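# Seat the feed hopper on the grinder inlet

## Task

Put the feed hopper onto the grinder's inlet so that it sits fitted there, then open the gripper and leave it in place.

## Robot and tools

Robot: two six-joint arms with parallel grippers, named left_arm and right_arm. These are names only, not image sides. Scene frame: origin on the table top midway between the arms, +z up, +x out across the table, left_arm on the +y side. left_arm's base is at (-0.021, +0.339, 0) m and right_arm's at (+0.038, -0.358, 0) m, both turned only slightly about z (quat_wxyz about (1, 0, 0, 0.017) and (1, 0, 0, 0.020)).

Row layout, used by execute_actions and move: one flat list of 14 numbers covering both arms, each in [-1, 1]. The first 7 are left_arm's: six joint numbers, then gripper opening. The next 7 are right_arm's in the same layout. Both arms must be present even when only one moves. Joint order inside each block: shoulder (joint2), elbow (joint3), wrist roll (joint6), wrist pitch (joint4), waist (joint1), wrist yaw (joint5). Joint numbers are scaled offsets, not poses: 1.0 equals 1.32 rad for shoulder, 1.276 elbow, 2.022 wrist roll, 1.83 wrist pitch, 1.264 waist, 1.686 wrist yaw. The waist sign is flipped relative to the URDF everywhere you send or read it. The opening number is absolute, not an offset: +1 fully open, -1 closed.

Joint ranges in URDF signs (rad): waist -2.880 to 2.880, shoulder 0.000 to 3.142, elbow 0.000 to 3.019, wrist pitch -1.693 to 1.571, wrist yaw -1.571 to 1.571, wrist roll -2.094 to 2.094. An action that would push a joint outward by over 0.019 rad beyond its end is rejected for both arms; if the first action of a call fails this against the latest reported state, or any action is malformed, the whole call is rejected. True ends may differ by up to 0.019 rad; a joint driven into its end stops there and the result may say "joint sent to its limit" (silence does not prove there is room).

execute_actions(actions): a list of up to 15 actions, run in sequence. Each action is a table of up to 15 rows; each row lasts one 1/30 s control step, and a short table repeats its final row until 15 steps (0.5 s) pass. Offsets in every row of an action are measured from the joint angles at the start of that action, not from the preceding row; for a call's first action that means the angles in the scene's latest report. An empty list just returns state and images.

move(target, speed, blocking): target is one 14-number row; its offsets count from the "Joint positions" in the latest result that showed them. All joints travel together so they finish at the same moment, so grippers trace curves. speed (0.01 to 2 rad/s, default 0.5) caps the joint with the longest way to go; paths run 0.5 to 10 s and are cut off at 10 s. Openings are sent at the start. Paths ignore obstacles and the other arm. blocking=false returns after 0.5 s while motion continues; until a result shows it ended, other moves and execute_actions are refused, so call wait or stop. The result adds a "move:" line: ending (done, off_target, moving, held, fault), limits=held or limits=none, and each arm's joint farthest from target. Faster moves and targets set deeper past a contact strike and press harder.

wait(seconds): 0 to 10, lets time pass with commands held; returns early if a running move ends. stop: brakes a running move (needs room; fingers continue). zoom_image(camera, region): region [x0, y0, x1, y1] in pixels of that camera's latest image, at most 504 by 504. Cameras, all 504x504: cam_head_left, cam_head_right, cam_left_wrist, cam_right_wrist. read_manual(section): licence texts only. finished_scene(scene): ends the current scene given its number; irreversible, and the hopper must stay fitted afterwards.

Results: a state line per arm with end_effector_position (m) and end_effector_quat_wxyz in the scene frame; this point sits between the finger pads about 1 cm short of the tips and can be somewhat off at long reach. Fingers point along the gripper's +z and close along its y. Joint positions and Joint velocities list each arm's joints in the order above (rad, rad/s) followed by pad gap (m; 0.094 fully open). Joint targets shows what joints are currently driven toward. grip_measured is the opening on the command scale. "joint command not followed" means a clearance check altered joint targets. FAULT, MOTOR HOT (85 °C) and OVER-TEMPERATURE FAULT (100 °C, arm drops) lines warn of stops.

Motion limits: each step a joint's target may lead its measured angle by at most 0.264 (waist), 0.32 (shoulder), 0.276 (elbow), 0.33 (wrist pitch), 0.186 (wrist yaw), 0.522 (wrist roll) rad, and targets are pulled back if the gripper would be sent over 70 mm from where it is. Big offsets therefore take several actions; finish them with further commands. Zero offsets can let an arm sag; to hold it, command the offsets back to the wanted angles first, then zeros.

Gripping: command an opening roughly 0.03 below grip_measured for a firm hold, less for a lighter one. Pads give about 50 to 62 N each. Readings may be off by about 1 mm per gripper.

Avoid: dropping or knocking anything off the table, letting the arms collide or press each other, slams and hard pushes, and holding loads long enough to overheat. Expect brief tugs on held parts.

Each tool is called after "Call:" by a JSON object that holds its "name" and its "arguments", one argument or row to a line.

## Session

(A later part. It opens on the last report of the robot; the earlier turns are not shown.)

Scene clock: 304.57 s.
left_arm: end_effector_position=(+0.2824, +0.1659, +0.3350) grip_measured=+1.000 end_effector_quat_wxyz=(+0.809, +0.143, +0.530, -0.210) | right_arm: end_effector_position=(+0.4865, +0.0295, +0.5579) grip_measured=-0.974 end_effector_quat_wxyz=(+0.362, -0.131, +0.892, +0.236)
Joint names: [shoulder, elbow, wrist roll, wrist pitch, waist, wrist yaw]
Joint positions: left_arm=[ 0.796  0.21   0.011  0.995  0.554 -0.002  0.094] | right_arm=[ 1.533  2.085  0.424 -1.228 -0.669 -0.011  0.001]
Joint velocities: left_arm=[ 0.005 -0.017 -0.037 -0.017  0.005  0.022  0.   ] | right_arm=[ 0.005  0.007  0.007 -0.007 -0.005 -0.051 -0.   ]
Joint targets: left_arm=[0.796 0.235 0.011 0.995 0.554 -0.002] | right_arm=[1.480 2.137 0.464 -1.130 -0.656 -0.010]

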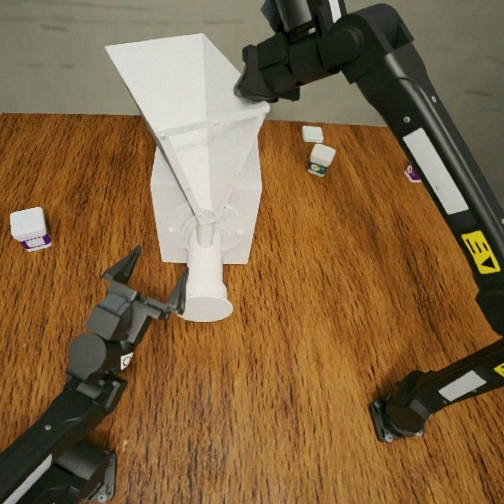

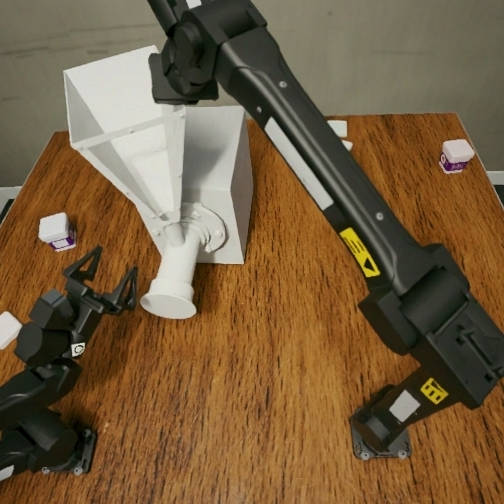

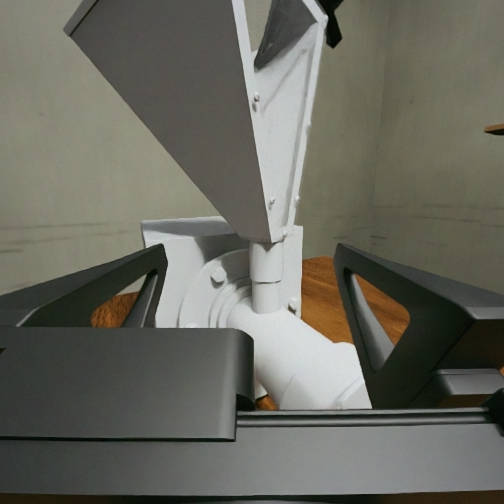

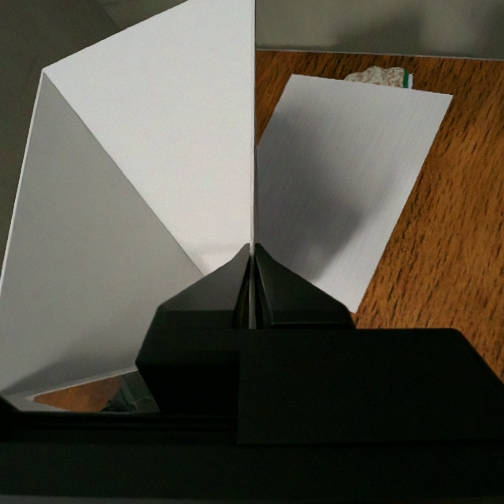

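In.

Call:
{"name": "execute_actions", "arguments": {
  "actions": [
    [[0,0.02,0,0,0,0,1,-0.075,-0.005,0.026,0.066,0,-0.006,-1]],
    [[0,0.02,0,0,0,0,1,-0.075,-0.005,0.026,0.066,0,-0.006,-1]],
    [[0,0.02,0,0,0,0,1,-0.07,-0.005,0.026,0.066,0,-0.006,-1]]
  ]
}}

Call:
{"name": "zoom_image", "arguments": {
  "camera": "cam_left_wrist",
  "region": [200,180,340,320]
}}

Scene clock: 316.60 s.
left_arm: end_effector_position=(+0.2824, +0.1659, +0.3350) grip_measured=+1.000 end_effector_quat_wxyz=(+0.809, +0.143, +0.530, -0.210) | right_arm: end_effector_position=(+0.4877, +0.0300, +0.5196) grip_measured=-0.974 end_effector_quat_wxyz=(+0.359, -0.124, +0.894, +0.237)
Joint names: [shoulder, elbow, wrist roll, wrist pitch, waist, wrist yaw]
Joint positions: left_arm=[ 0.796  0.21   0.011  0.995  0.554 -0.002  0.094] | right_arm=[ 1.483  1.918  0.438 -1.118 -0.669 -0.009  0.001]
Joint velocities: left_arm=[-0.005  0.017  0.007  0.002 -0.015 -0.037  0.   ] | right_arm=[ 0.005  0.007 -0.022 -0.002  0.005  0.007 -0.   ]
Joint targets: left_arm=[0.796 0.235 0.011 0.995 0.554 -0.002] | right_arm=[1.416 1.953 0.488 -1.040 -0.669 -0.019]

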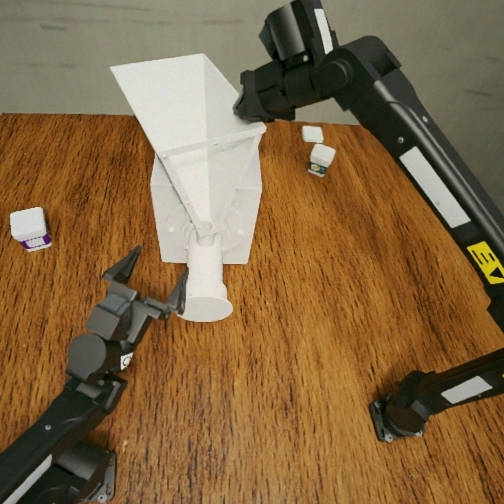

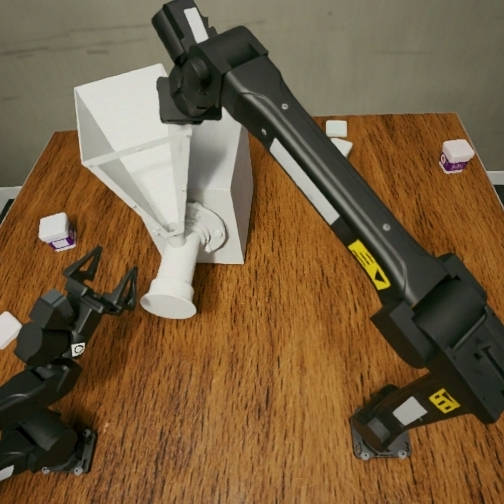

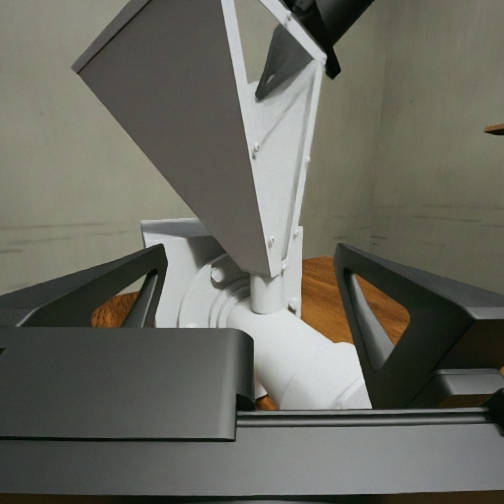

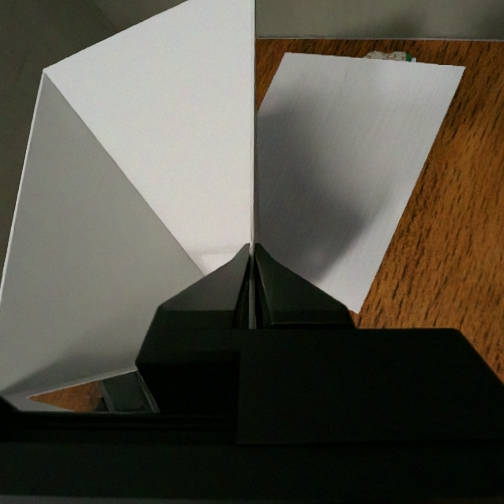

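Region (200, 180, 340, 320) of cam_left_wrist's 504x504 image, scaled by 3.600, with more detail than that image has.

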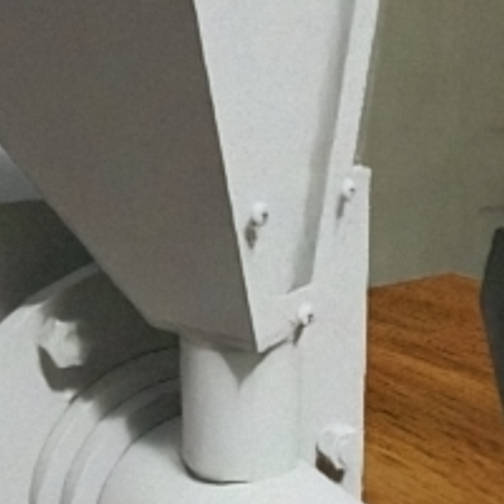

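Call:
{"name": "execute_actions", "arguments": {
  "actions": [
    [[0,0.02,0,0,0,0,1,-0.02,0.01,0,0.02,0,0,-1]],
    [[0,0.02,0,0,0,0,1,-0.01,0.04,0,0.01,0,0,0]]
  ]
}}

Call:
{"name": "move", "arguments": {
  "target": [0,0,0,0,0,0,1,0,0.05,0,0,0.075,0,0],
  "speed": 0.04
}}

Scene clock: 323.43 s.
left_arm: end_effector_position=(+0.2824, +0.1659, +0.3350) grip_measured=+1.000 end_effector_quat_wxyz=(+0.809, +0.143, +0.530, -0.210) | right_arm: end_effector_position=(+0.4878, +0.0283, +0.5191) grip_measured=-0.003 end_effector_quat_wxyz=(+0.361, -0.126, +0.894, +0.232)
Joint names: [shoulder, elbow, wrist roll, wrist pitch, waist, wrist yaw]
Joint positions: left_arm=[ 0.796  0.21   0.011  0.995  0.554 -0.002  0.094] | right_arm=[ 1.48   1.915  0.431 -1.118 -0.669 -0.002  0.047]
Joint velocities: left_arm=[-0.024 -0.007 -0.051  0.012 -0.015  0.007  0.   ] | right_arm=[-0.005  0.017  0.051 -0.007  0.005 -0.007 -0.001]
Joint targets: left_arm=[0.796 0.235 0.011 0.995 0.554 -0.002] | right_arm=[1.470 1.966 0.431 -1.100 -0.669 -0.002]

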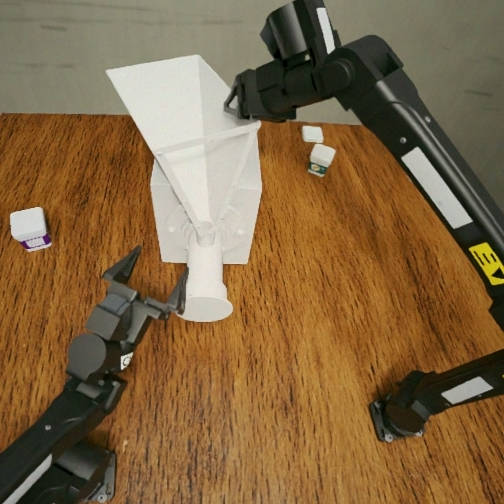

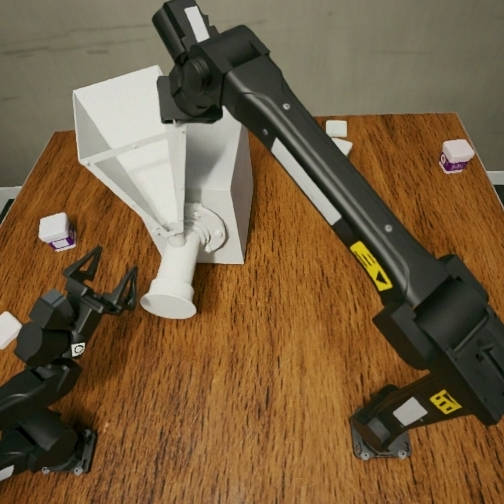

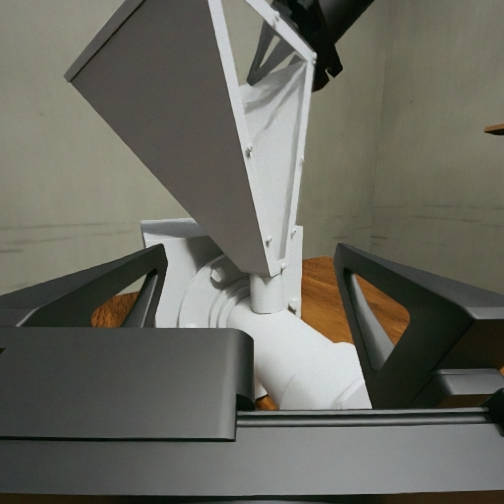

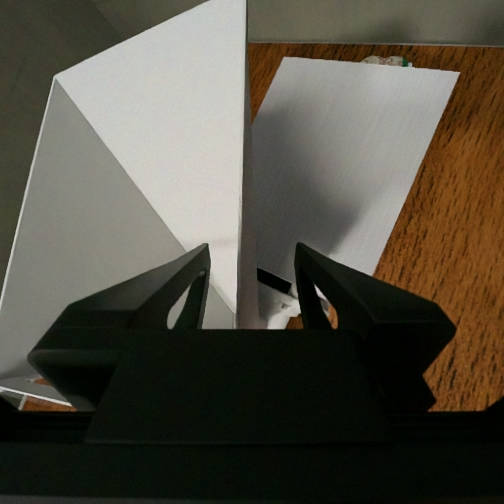

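Scene clock: 326.07 s.
left_arm: end_effector_position=(+0.2824, +0.1659, +0.3350) grip_measured=+1.000 end_effector_quat_wxyz=(+0.809, +0.143, +0.530, -0.210) | right_arm: end_effector_position=(+0.5081, +0.0033, +0.5214) grip_measured=-0.002 end_effector_quat_wxyz=(+0.366, -0.102, +0.896, +0.228)
Joint names: [shoulder, elbow, wrist roll, wrist pitch, waist, wrist yaw]
Joint positions: left_arm=[ 0.796  0.21   0.011  0.995  0.554 -0.002  0.094] | right_arm=[ 1.48   1.919  0.431 -1.118 -0.61  -0.015  0.047]
Joint velocities: left_arm=[-0.015 -0.022 -0.007 -0.012  0.005  0.007  0.   ] | right_arm=[-0.005 -0.017  0.037 -0.007  0.005 -0.007 -0.   ]
Joint targets: left_arm=[0.796 0.210 0.011 0.995 0.554 -0.002] | right_arm=[1.480 1.979 0.431 -1.118 -0.574 -0.002]
move: off_target (right_arm); limits=none; left_arm: farthest joint: the waist, 0.000 radians from its target (0.000 radians at the start); right_arm: farthest joint: the elbow, 0.060 radians from its target (0.064 radians at the start)

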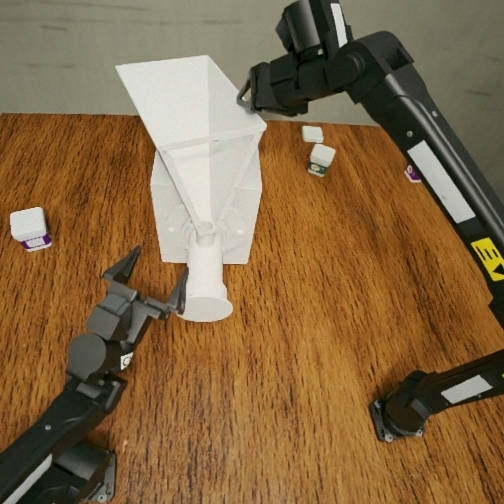

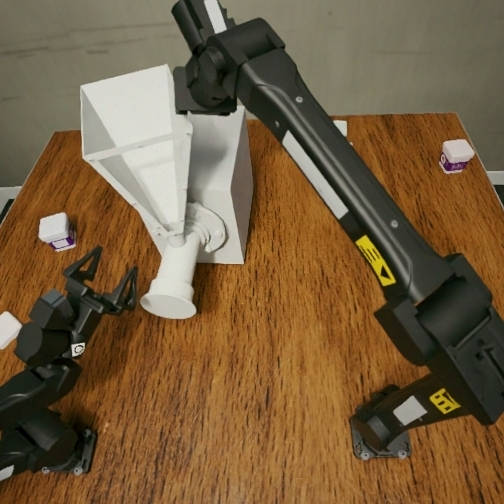

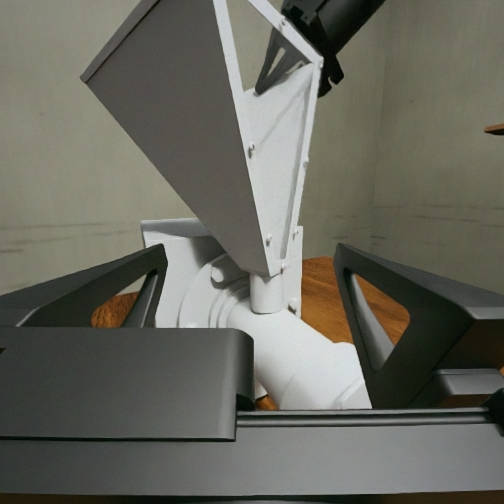

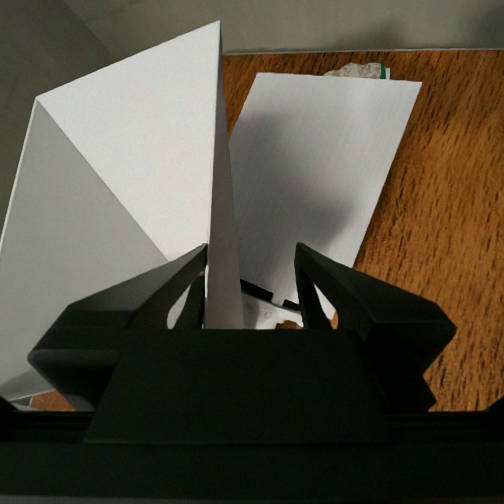

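Call:
{"name": "move", "arguments": {
  "target": [0,0,0,0,0,0,1,0.14,0.21,0,0.035,-0.01,0,0.3],
  "speed": 0.15
}}

Call:
{"name": "move", "arguments": {
  "target": [0,0,0,0,0,0,1,-0.01,0.035,0,0,0.11,0,0.3],
  "speed": 0.05
}}

Scene clock: 334.97 s.
left_arm: end_effector_position=(+0.2824, +0.1659, +0.3350) grip_measured=+1.000 end_effector_quat_wxyz=(+0.809, +0.143, +0.530, -0.210) | right_arm: end_effector_position=(+0.5605, +0.0464, +0.5415) grip_measured=+0.297 end_effector_quat_wxyz=(+0.396, -0.103, +0.878, +0.249)
Joint names: [shoulder, elbow, wrist roll, wrist pitch, waist, wrist yaw]
Joint positions: left_arm=[ 0.796  0.21   0.011  0.995  0.554 -0.002  0.094] | right_arm=[ 1.647  2.128  0.431 -1.079 -0.613 -0.018  0.061]
Joint velocities: left_arm=[ 0.005 -0.017 -0.037 -0.017  0.005 -0.051  0.   ] | right_arm=[-0.005  0.002 -0.022 -0.012  0.005  0.081 -0.001]
Joint targets: left_arm=[0.796 0.210 0.011 0.995 0.554 -0.002] | right_arm=[1.665 2.187 0.431 -1.054 -0.623 -0.016]
move: off_target (right_arm); limits=none; left_arm: farthest joint: the waist, 0.000 radians from its target (0.000 radians at the start); right_arm: farthest joint: the elbow, 0.059 radians from its target (0.268 radians at the start)

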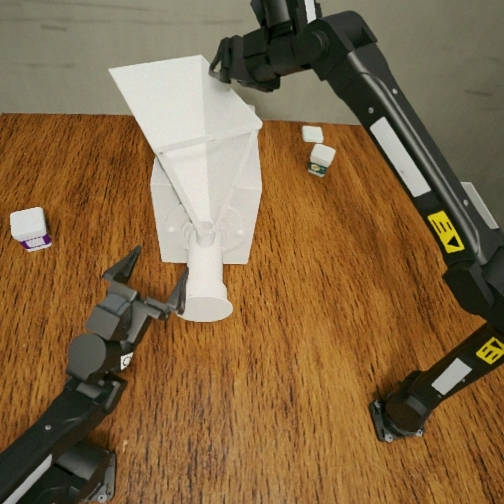

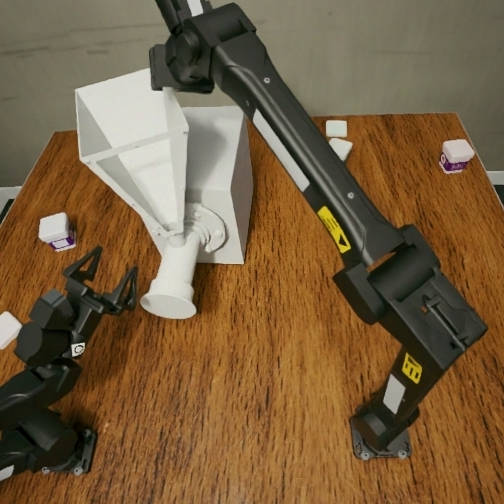

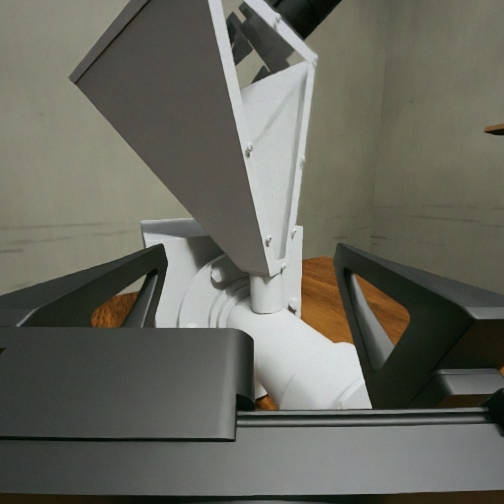

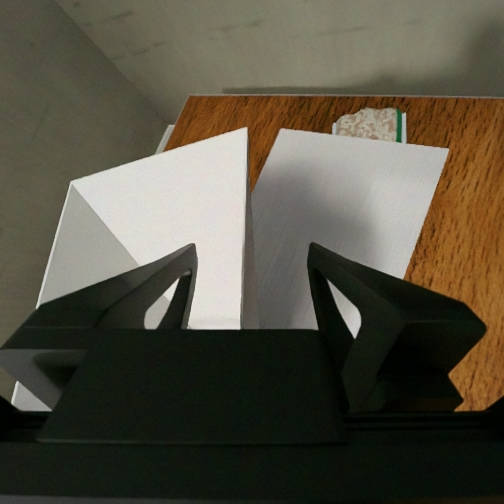

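Scene clock: 338.07 s.
left_arm: end_effector_position=(+0.2824, +0.1659, +0.3350) grip_measured=+1.000 end_effector_quat_wxyz=(+0.809, +0.143, +0.530, -0.210) | right_arm: end_effector_position=(+0.6090, -0.0257, +0.5415) grip_measured=+0.297 end_effector_quat_wxyz=(+0.412, -0.045, +0.883, +0.222)
Joint names: [shoulder, elbow, wrist roll, wrist pitch, waist, wrist yaw]
Joint positions: left_arm=[ 0.796  0.21   0.011  0.995  0.554 -0.002  0.094] | right_arm=[ 1.647  2.128  0.431 -1.079 -0.482 -0.018  0.061]
Joint velocities: left_arm=[-0.005  0.002 -0.037 -0.007 -0.005 -0.007  0.   ] | right_arm=[-0.015 -0.012  0.007  0.012  0.015  0.022 -0.   ]
Joint targets: left_arm=[0.796 0.210 0.011 0.995 0.554 -0.002] | right_arm=[1.633 2.173 0.431 -1.079 -0.474 -0.018]
move: off_target (right_arm); limits=none; left_arm: farthest joint: the waist, 0.000 radians from its target (0.000 radians at the start); right_arm: farthest joint: the elbow, 0.044 radians from its target (0.044 radians at the start)

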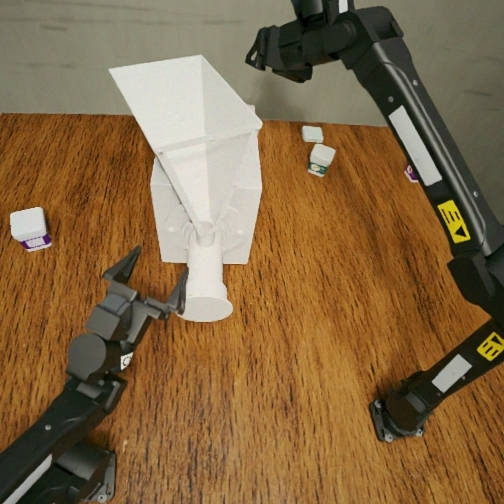

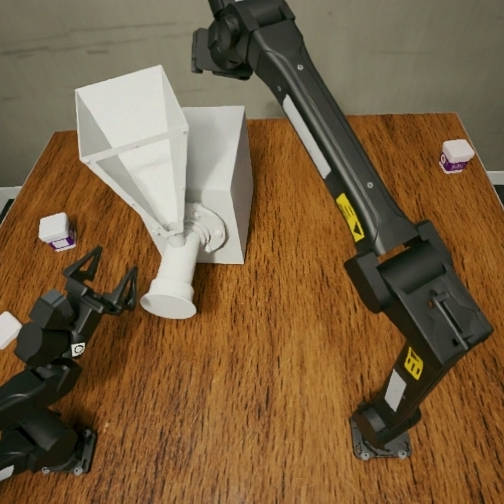

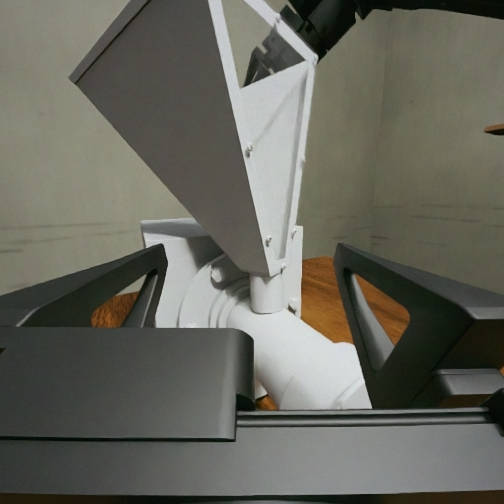

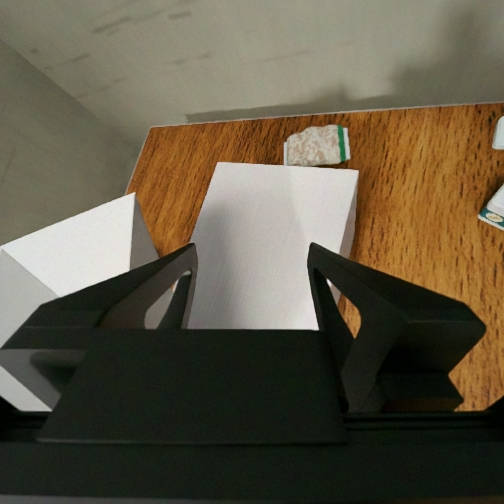

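Passed over the rim; retry lower.

Call:
{"name": "move", "arguments": {
  "target": [0,0,0,0,0,0,1,-0.01,0.035,0,0,-0.11,0,0.3],
  "speed": 0.2
}}

Call:
{"name": "move", "arguments": {
  "target": [0,0,0,0,0,0,1,0,-0.02,0,-0.07,0,0,0.3],
  "speed": 0.15
}}

Call:
{"name": "move", "arguments": {
  "target": [0,0,0,0,0,0,1,-0.01,0.02,0,0,0.11,0,0.3],
  "speed": 0.05
}}

Scene clock: 347.20 s.
left_arm: end_effector_position=(+0.2824, +0.1659, +0.3350) grip_measured=+1.000 end_effector_quat_wxyz=(+0.809, +0.143, +0.530, -0.210) | right_arm: end_effector_position=(+0.5582, +0.0493, +0.5415) grip_measured=+0.297 end_effector_quat_wxyz=(+0.396, -0.105, +0.877, +0.250)
Joint names: [shoulder, elbow, wrist roll, wrist pitch, waist, wrist yaw]
Joint positions: left_arm=[ 0.796  0.21   0.011  0.995  0.554 -0.002  0.094] | right_arm=[ 1.647  2.128  0.431 -1.079 -0.619 -0.018  0.061]
Joint velocities: left_arm=[-0.005 -0.007  0.007 -0.007  0.005 -0.007  0.   ] | right_arm=[-0.005 -0.002  0.11  -0.012  0.005  0.037 -0.   ]
Joint targets: left_arm=[0.796 0.210 0.011 0.995 0.554 -0.002] | right_arm=[1.633 2.173 0.431 -1.079 -0.621 -0.018]
move: off_target (right_arm); limits=none; left_arm: farthest joint: the waist, 0.000 radians from its target (0.000 radians at the start); right_arm: farthest joint: the elbow, 0.044 radians from its target (0.044 radians at the start)

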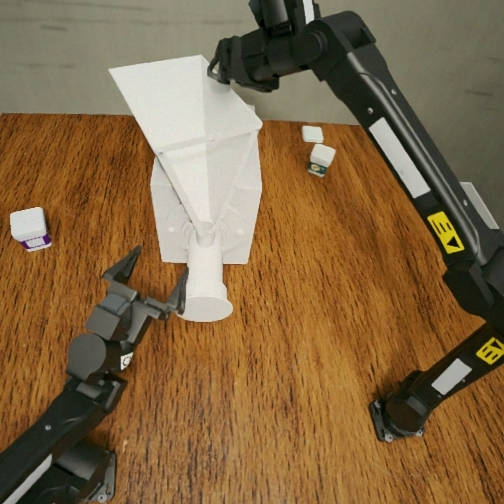

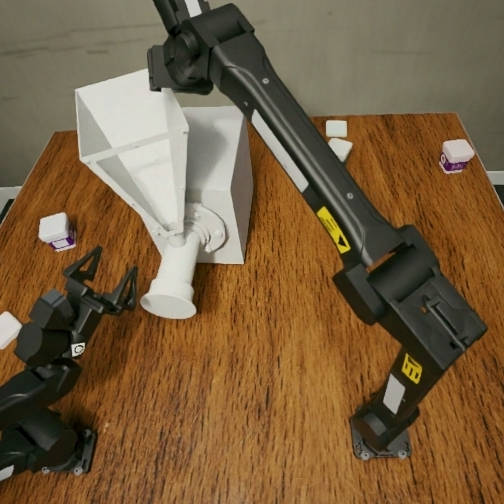

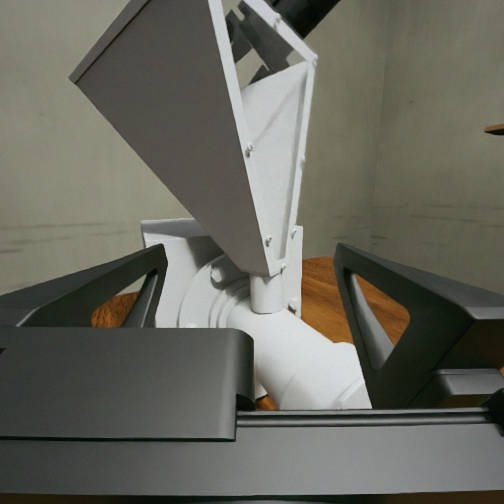

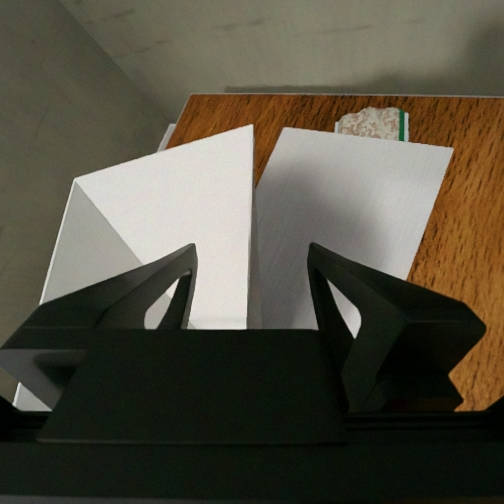

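Scene clock: 348.37 s.
left_arm: end_effector_position=(+0.2824, +0.1659, +0.3350) grip_measured=+1.000 end_effector_quat_wxyz=(+0.809, +0.143, +0.530, -0.210) | right_arm: end_effector_position=(+0.5453, +0.0394, +0.5093) grip_measured=+0.297 end_effector_quat_wxyz=(+0.345, -0.108, +0.906, +0.219)
Joint names: [shoulder, elbow, wrist roll, wrist pitch, waist, wrist yaw]
Joint positions: left_arm=[ 0.796  0.21   0.011  0.995  0.554 -0.002  0.094] | right_arm=[ 1.647  2.108  0.431 -1.189 -0.619 -0.018  0.061]
Joint velocities: left_arm=[ 0.005 -0.022  0.007  0.007  0.005 -0.066  0.   ] | right_arm=[ 0.005 -0.037 -0.022 -0.007  0.015 -0.037  0.001]
Joint targets: left_arm=[0.796 0.210 0.011 0.995 0.554 -0.002] | right_arm=[1.647 2.103 0.431 -1.207 -0.619 -0.018]
move: done; limits=none; left_arm: farthest joint: the waist, 0.000 radians from its target (0.000 radians at the start); right_arm: farthest joint: the wrist pitch, 0.018 radians from its target (0.129 radians at the start)

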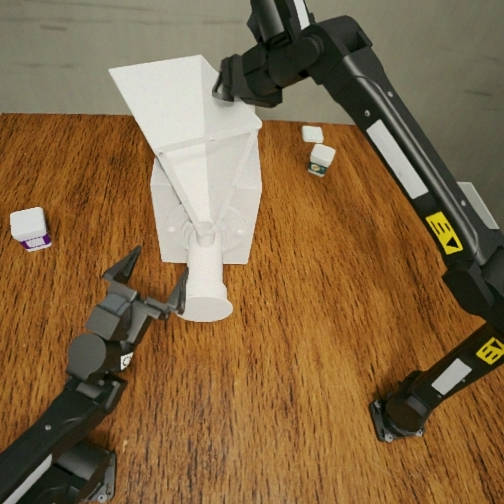

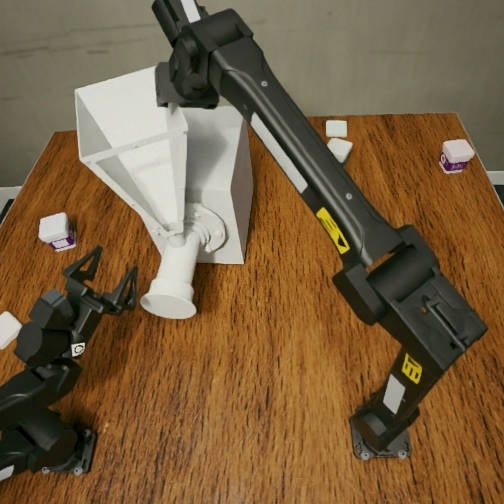

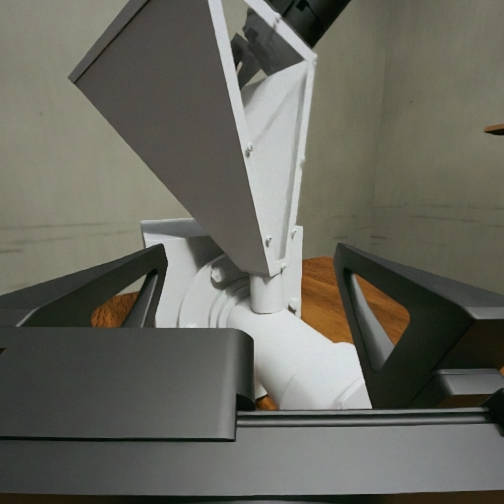

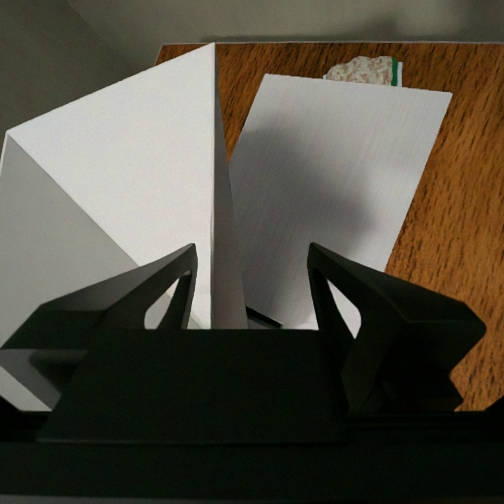

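Scene clock: 351.37 s.
left_arm: end_effector_position=(+0.2824, +0.1659, +0.3350) grip_measured=+1.000 end_effector_quat_wxyz=(+0.809, +0.143, +0.530, -0.210) | right_arm: end_effector_position=(+0.5627, +0.0147, +0.5107) grip_measured=+0.299 end_effector_quat_wxyz=(+0.345, -0.095, +0.907, +0.222)
Joint names: [shoulder, elbow, wrist roll, wrist pitch, waist, wrist yaw]
Joint positions: left_arm=[ 0.796  0.21   0.011  0.995  0.554 -0.002  0.094] | right_arm=[ 1.645  2.108  0.418 -1.189 -0.563 -0.054  0.061]
Joint velocities: left_arm=[-0.015  0.002  0.022 -0.002 -0.005  0.007  0.   ] | right_arm=[ 0.005 -0.007 -0.066 -0.012 -0.005 -0.022 -0.   ]
Joint targets: left_arm=[0.796 0.210 0.011 0.995 0.554 -0.002] | right_arm=[1.633 2.134 0.431 -1.189 -0.480 -0.018]
move: off_target (right_arm); limits=none; left_arm: farthest joint: the waist, 0.000 radians from its target (0.000 radians at the start); right_arm: farthest joint: the waist, 0.083 radians from its target (0.139 radians at the start)

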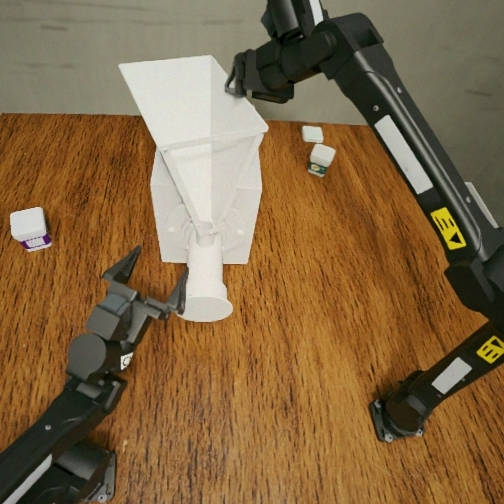

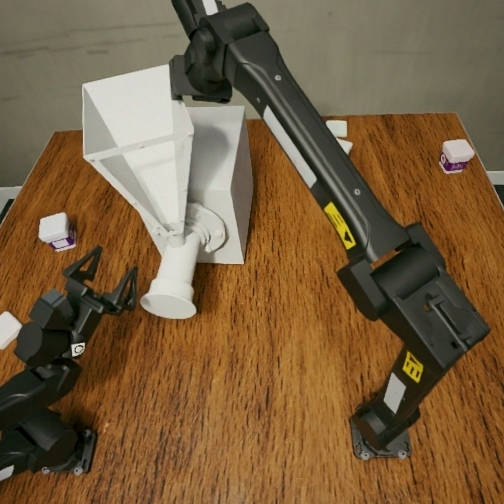

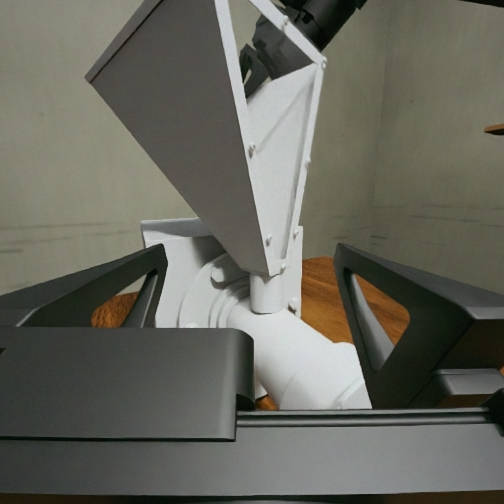

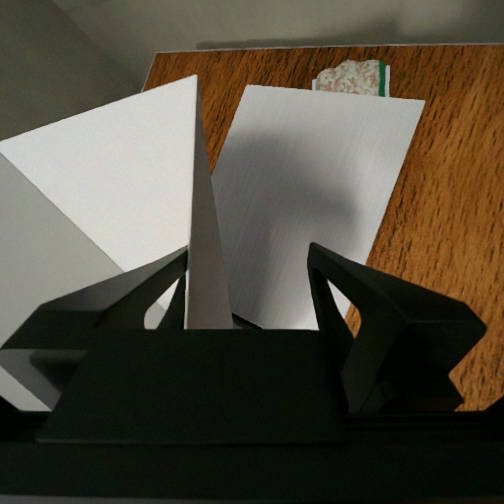

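It binds; the fit is round with no stated orientation, so I'll leave it.

Call:
{"name": "move", "arguments": {
  "target": [0,0,0,0,0,0,1,0,0.02,0,0,-0.035,0,0.3],
  "speed": 0.06
}}

Call:
{"name": "move", "arguments": {
  "target": [0,0,0,0,0,0,1,-0.08,0.15,0,0,0,0,0.3],
  "speed": 0.25
}}

Call:
{"name": "zoom_image", "arguments": {
  "camera": "cam_left_wrist",
  "region": [200,200,340,340]
}}

Scene clock: 358.67 s.
left_arm: end_effector_position=(+0.2824, +0.1659, +0.3350) grip_measured=+1.000 end_effector_quat_wxyz=(+0.809, +0.143, +0.530, -0.210) | right_arm: end_effector_position=(+0.5485, +0.0338, +0.5107) grip_measured=+0.299 end_effector_quat_wxyz=(+0.341, -0.113, +0.905, +0.229)
Joint names: [shoulder, elbow, wrist roll, wrist pitch, waist, wrist yaw]
Joint positions: left_arm=[ 0.796  0.21   0.011  0.995  0.554 -0.002  0.094] | right_arm=[ 1.645  2.108  0.417 -1.189 -0.599 -0.057  0.061]
Joint velocities: left_arm=[ 0.015 -0.002  0.022 -0.007 -0.005  0.007  0.   ] | right_arm=[-0.005 -0.007  0.007 -0.007  0.005 -0.022  0.   ]
Joint targets: left_arm=[0.796 0.210 0.011 0.995 0.554 -0.002] | right_arm=[1.645 2.134 0.418 -1.189 -0.607 -0.054]
move: off_target (right_arm); limits=none; left_arm: farthest joint: the waist, 0.000 radians from its target (0.000 radians at the start); right_arm: farthest joint: the elbow, 0.026 radians from its target (0.026 radians at the start)

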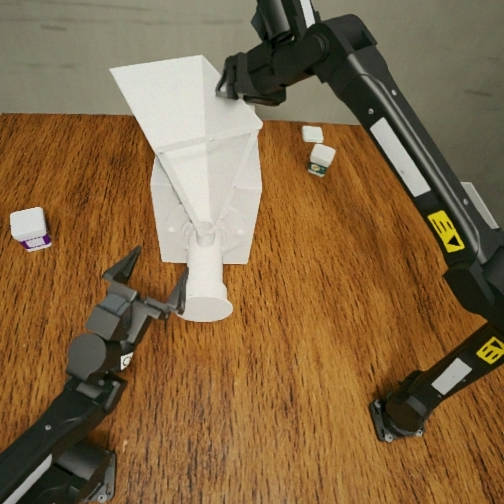

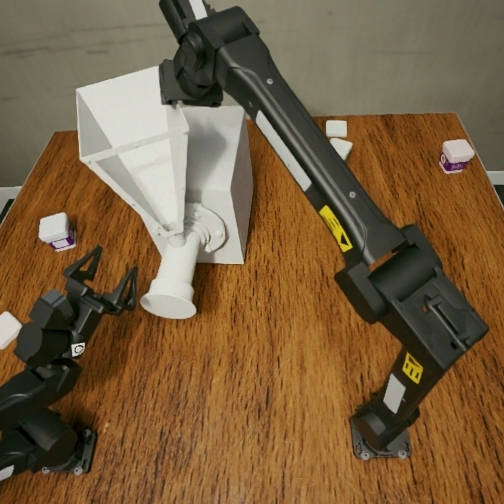

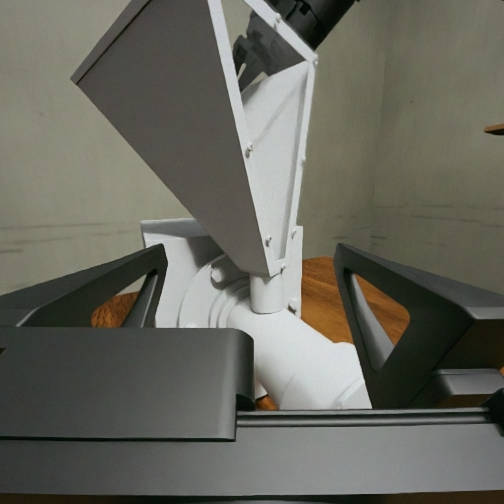

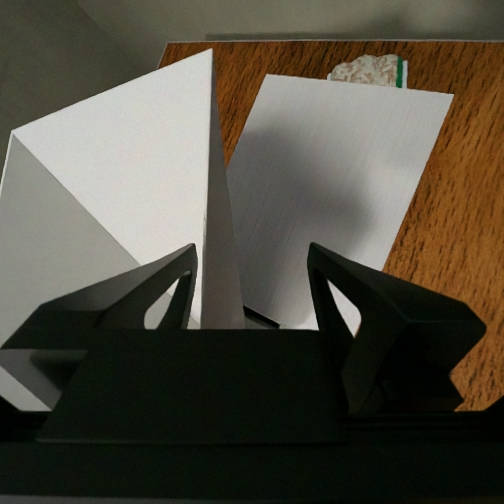

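Scene clock: 359.93 s.
left_arm: end_effector_position=(+0.2824, +0.1659, +0.3350) grip_measured=+1.000 end_effector_quat_wxyz=(+0.809, +0.143, +0.530, -0.210) | right_arm: end_effector_position=(+0.4966, -0.0049, +0.6601) grip_measured=+0.299 end_effector_quat_wxyz=(+0.445, -0.109, +0.841, +0.288)
Joint names: [shoulder, elbow, wrist roll, wrist pitch, waist, wrist yaw]
Joint positions: left_arm=[ 0.796  0.21   0.011  0.995  0.554 -0.002  0.094] | right_arm=[ 1.53   2.265  0.417 -1.189 -0.599 -0.057  0.061]
Joint velocities: left_arm=[-0.015 -0.007 -0.051 -0.002  0.005 -0.022  0.   ] | right_arm=[-0.015  0.002  0.022  0.007  0.005 -0.051 -0.001]
Joint targets: left_arm=[0.796 0.210 0.011 0.995 0.554 -0.002] | right_arm=[1.539 2.300 0.417 -1.189 -0.599 -0.057]
move: off_target (right_arm); limits=none; left_arm: farthest joint: the waist, 0.000 radians from its target (0.000 radians at the start); right_arm: farthest joint: the elbow, 0.035 radians from its target (0.191 radians at the start)

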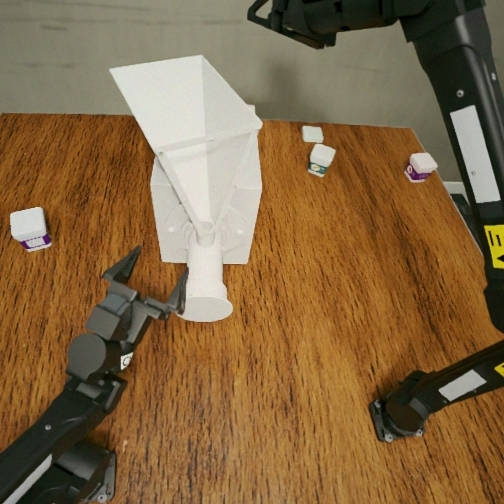

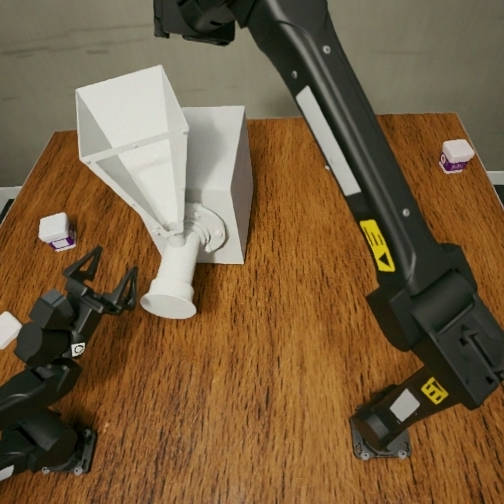

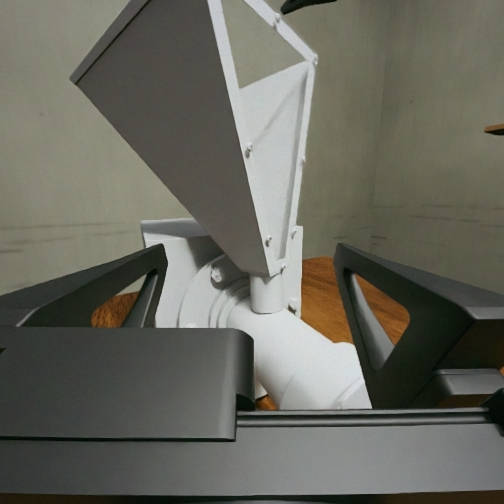

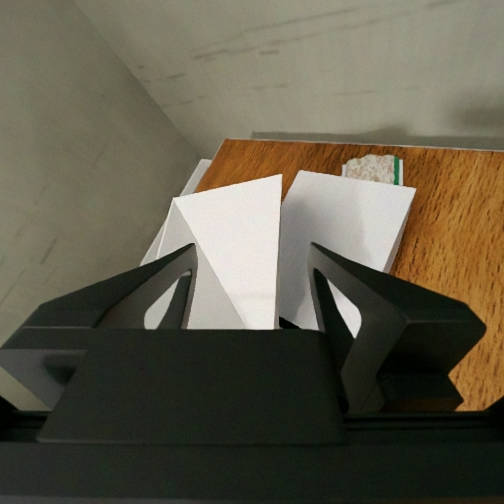

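Region (200, 200, 340, 340) of cam_left_wrist's 504x504 image, scaled by 3.600, with more detail than that image has.

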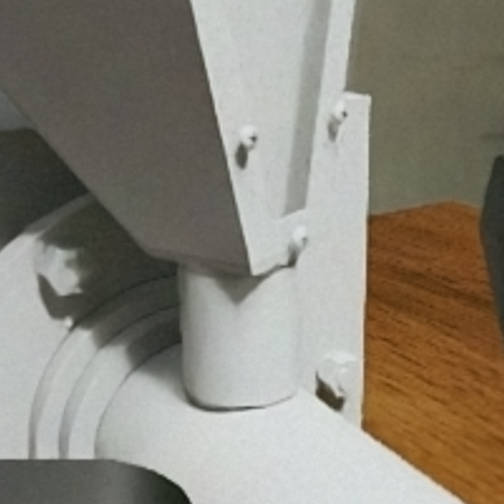

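Call:
{"name": "finished_scene", "arguments": {
  "scene": 2
}}

The scene is finished: the task was done.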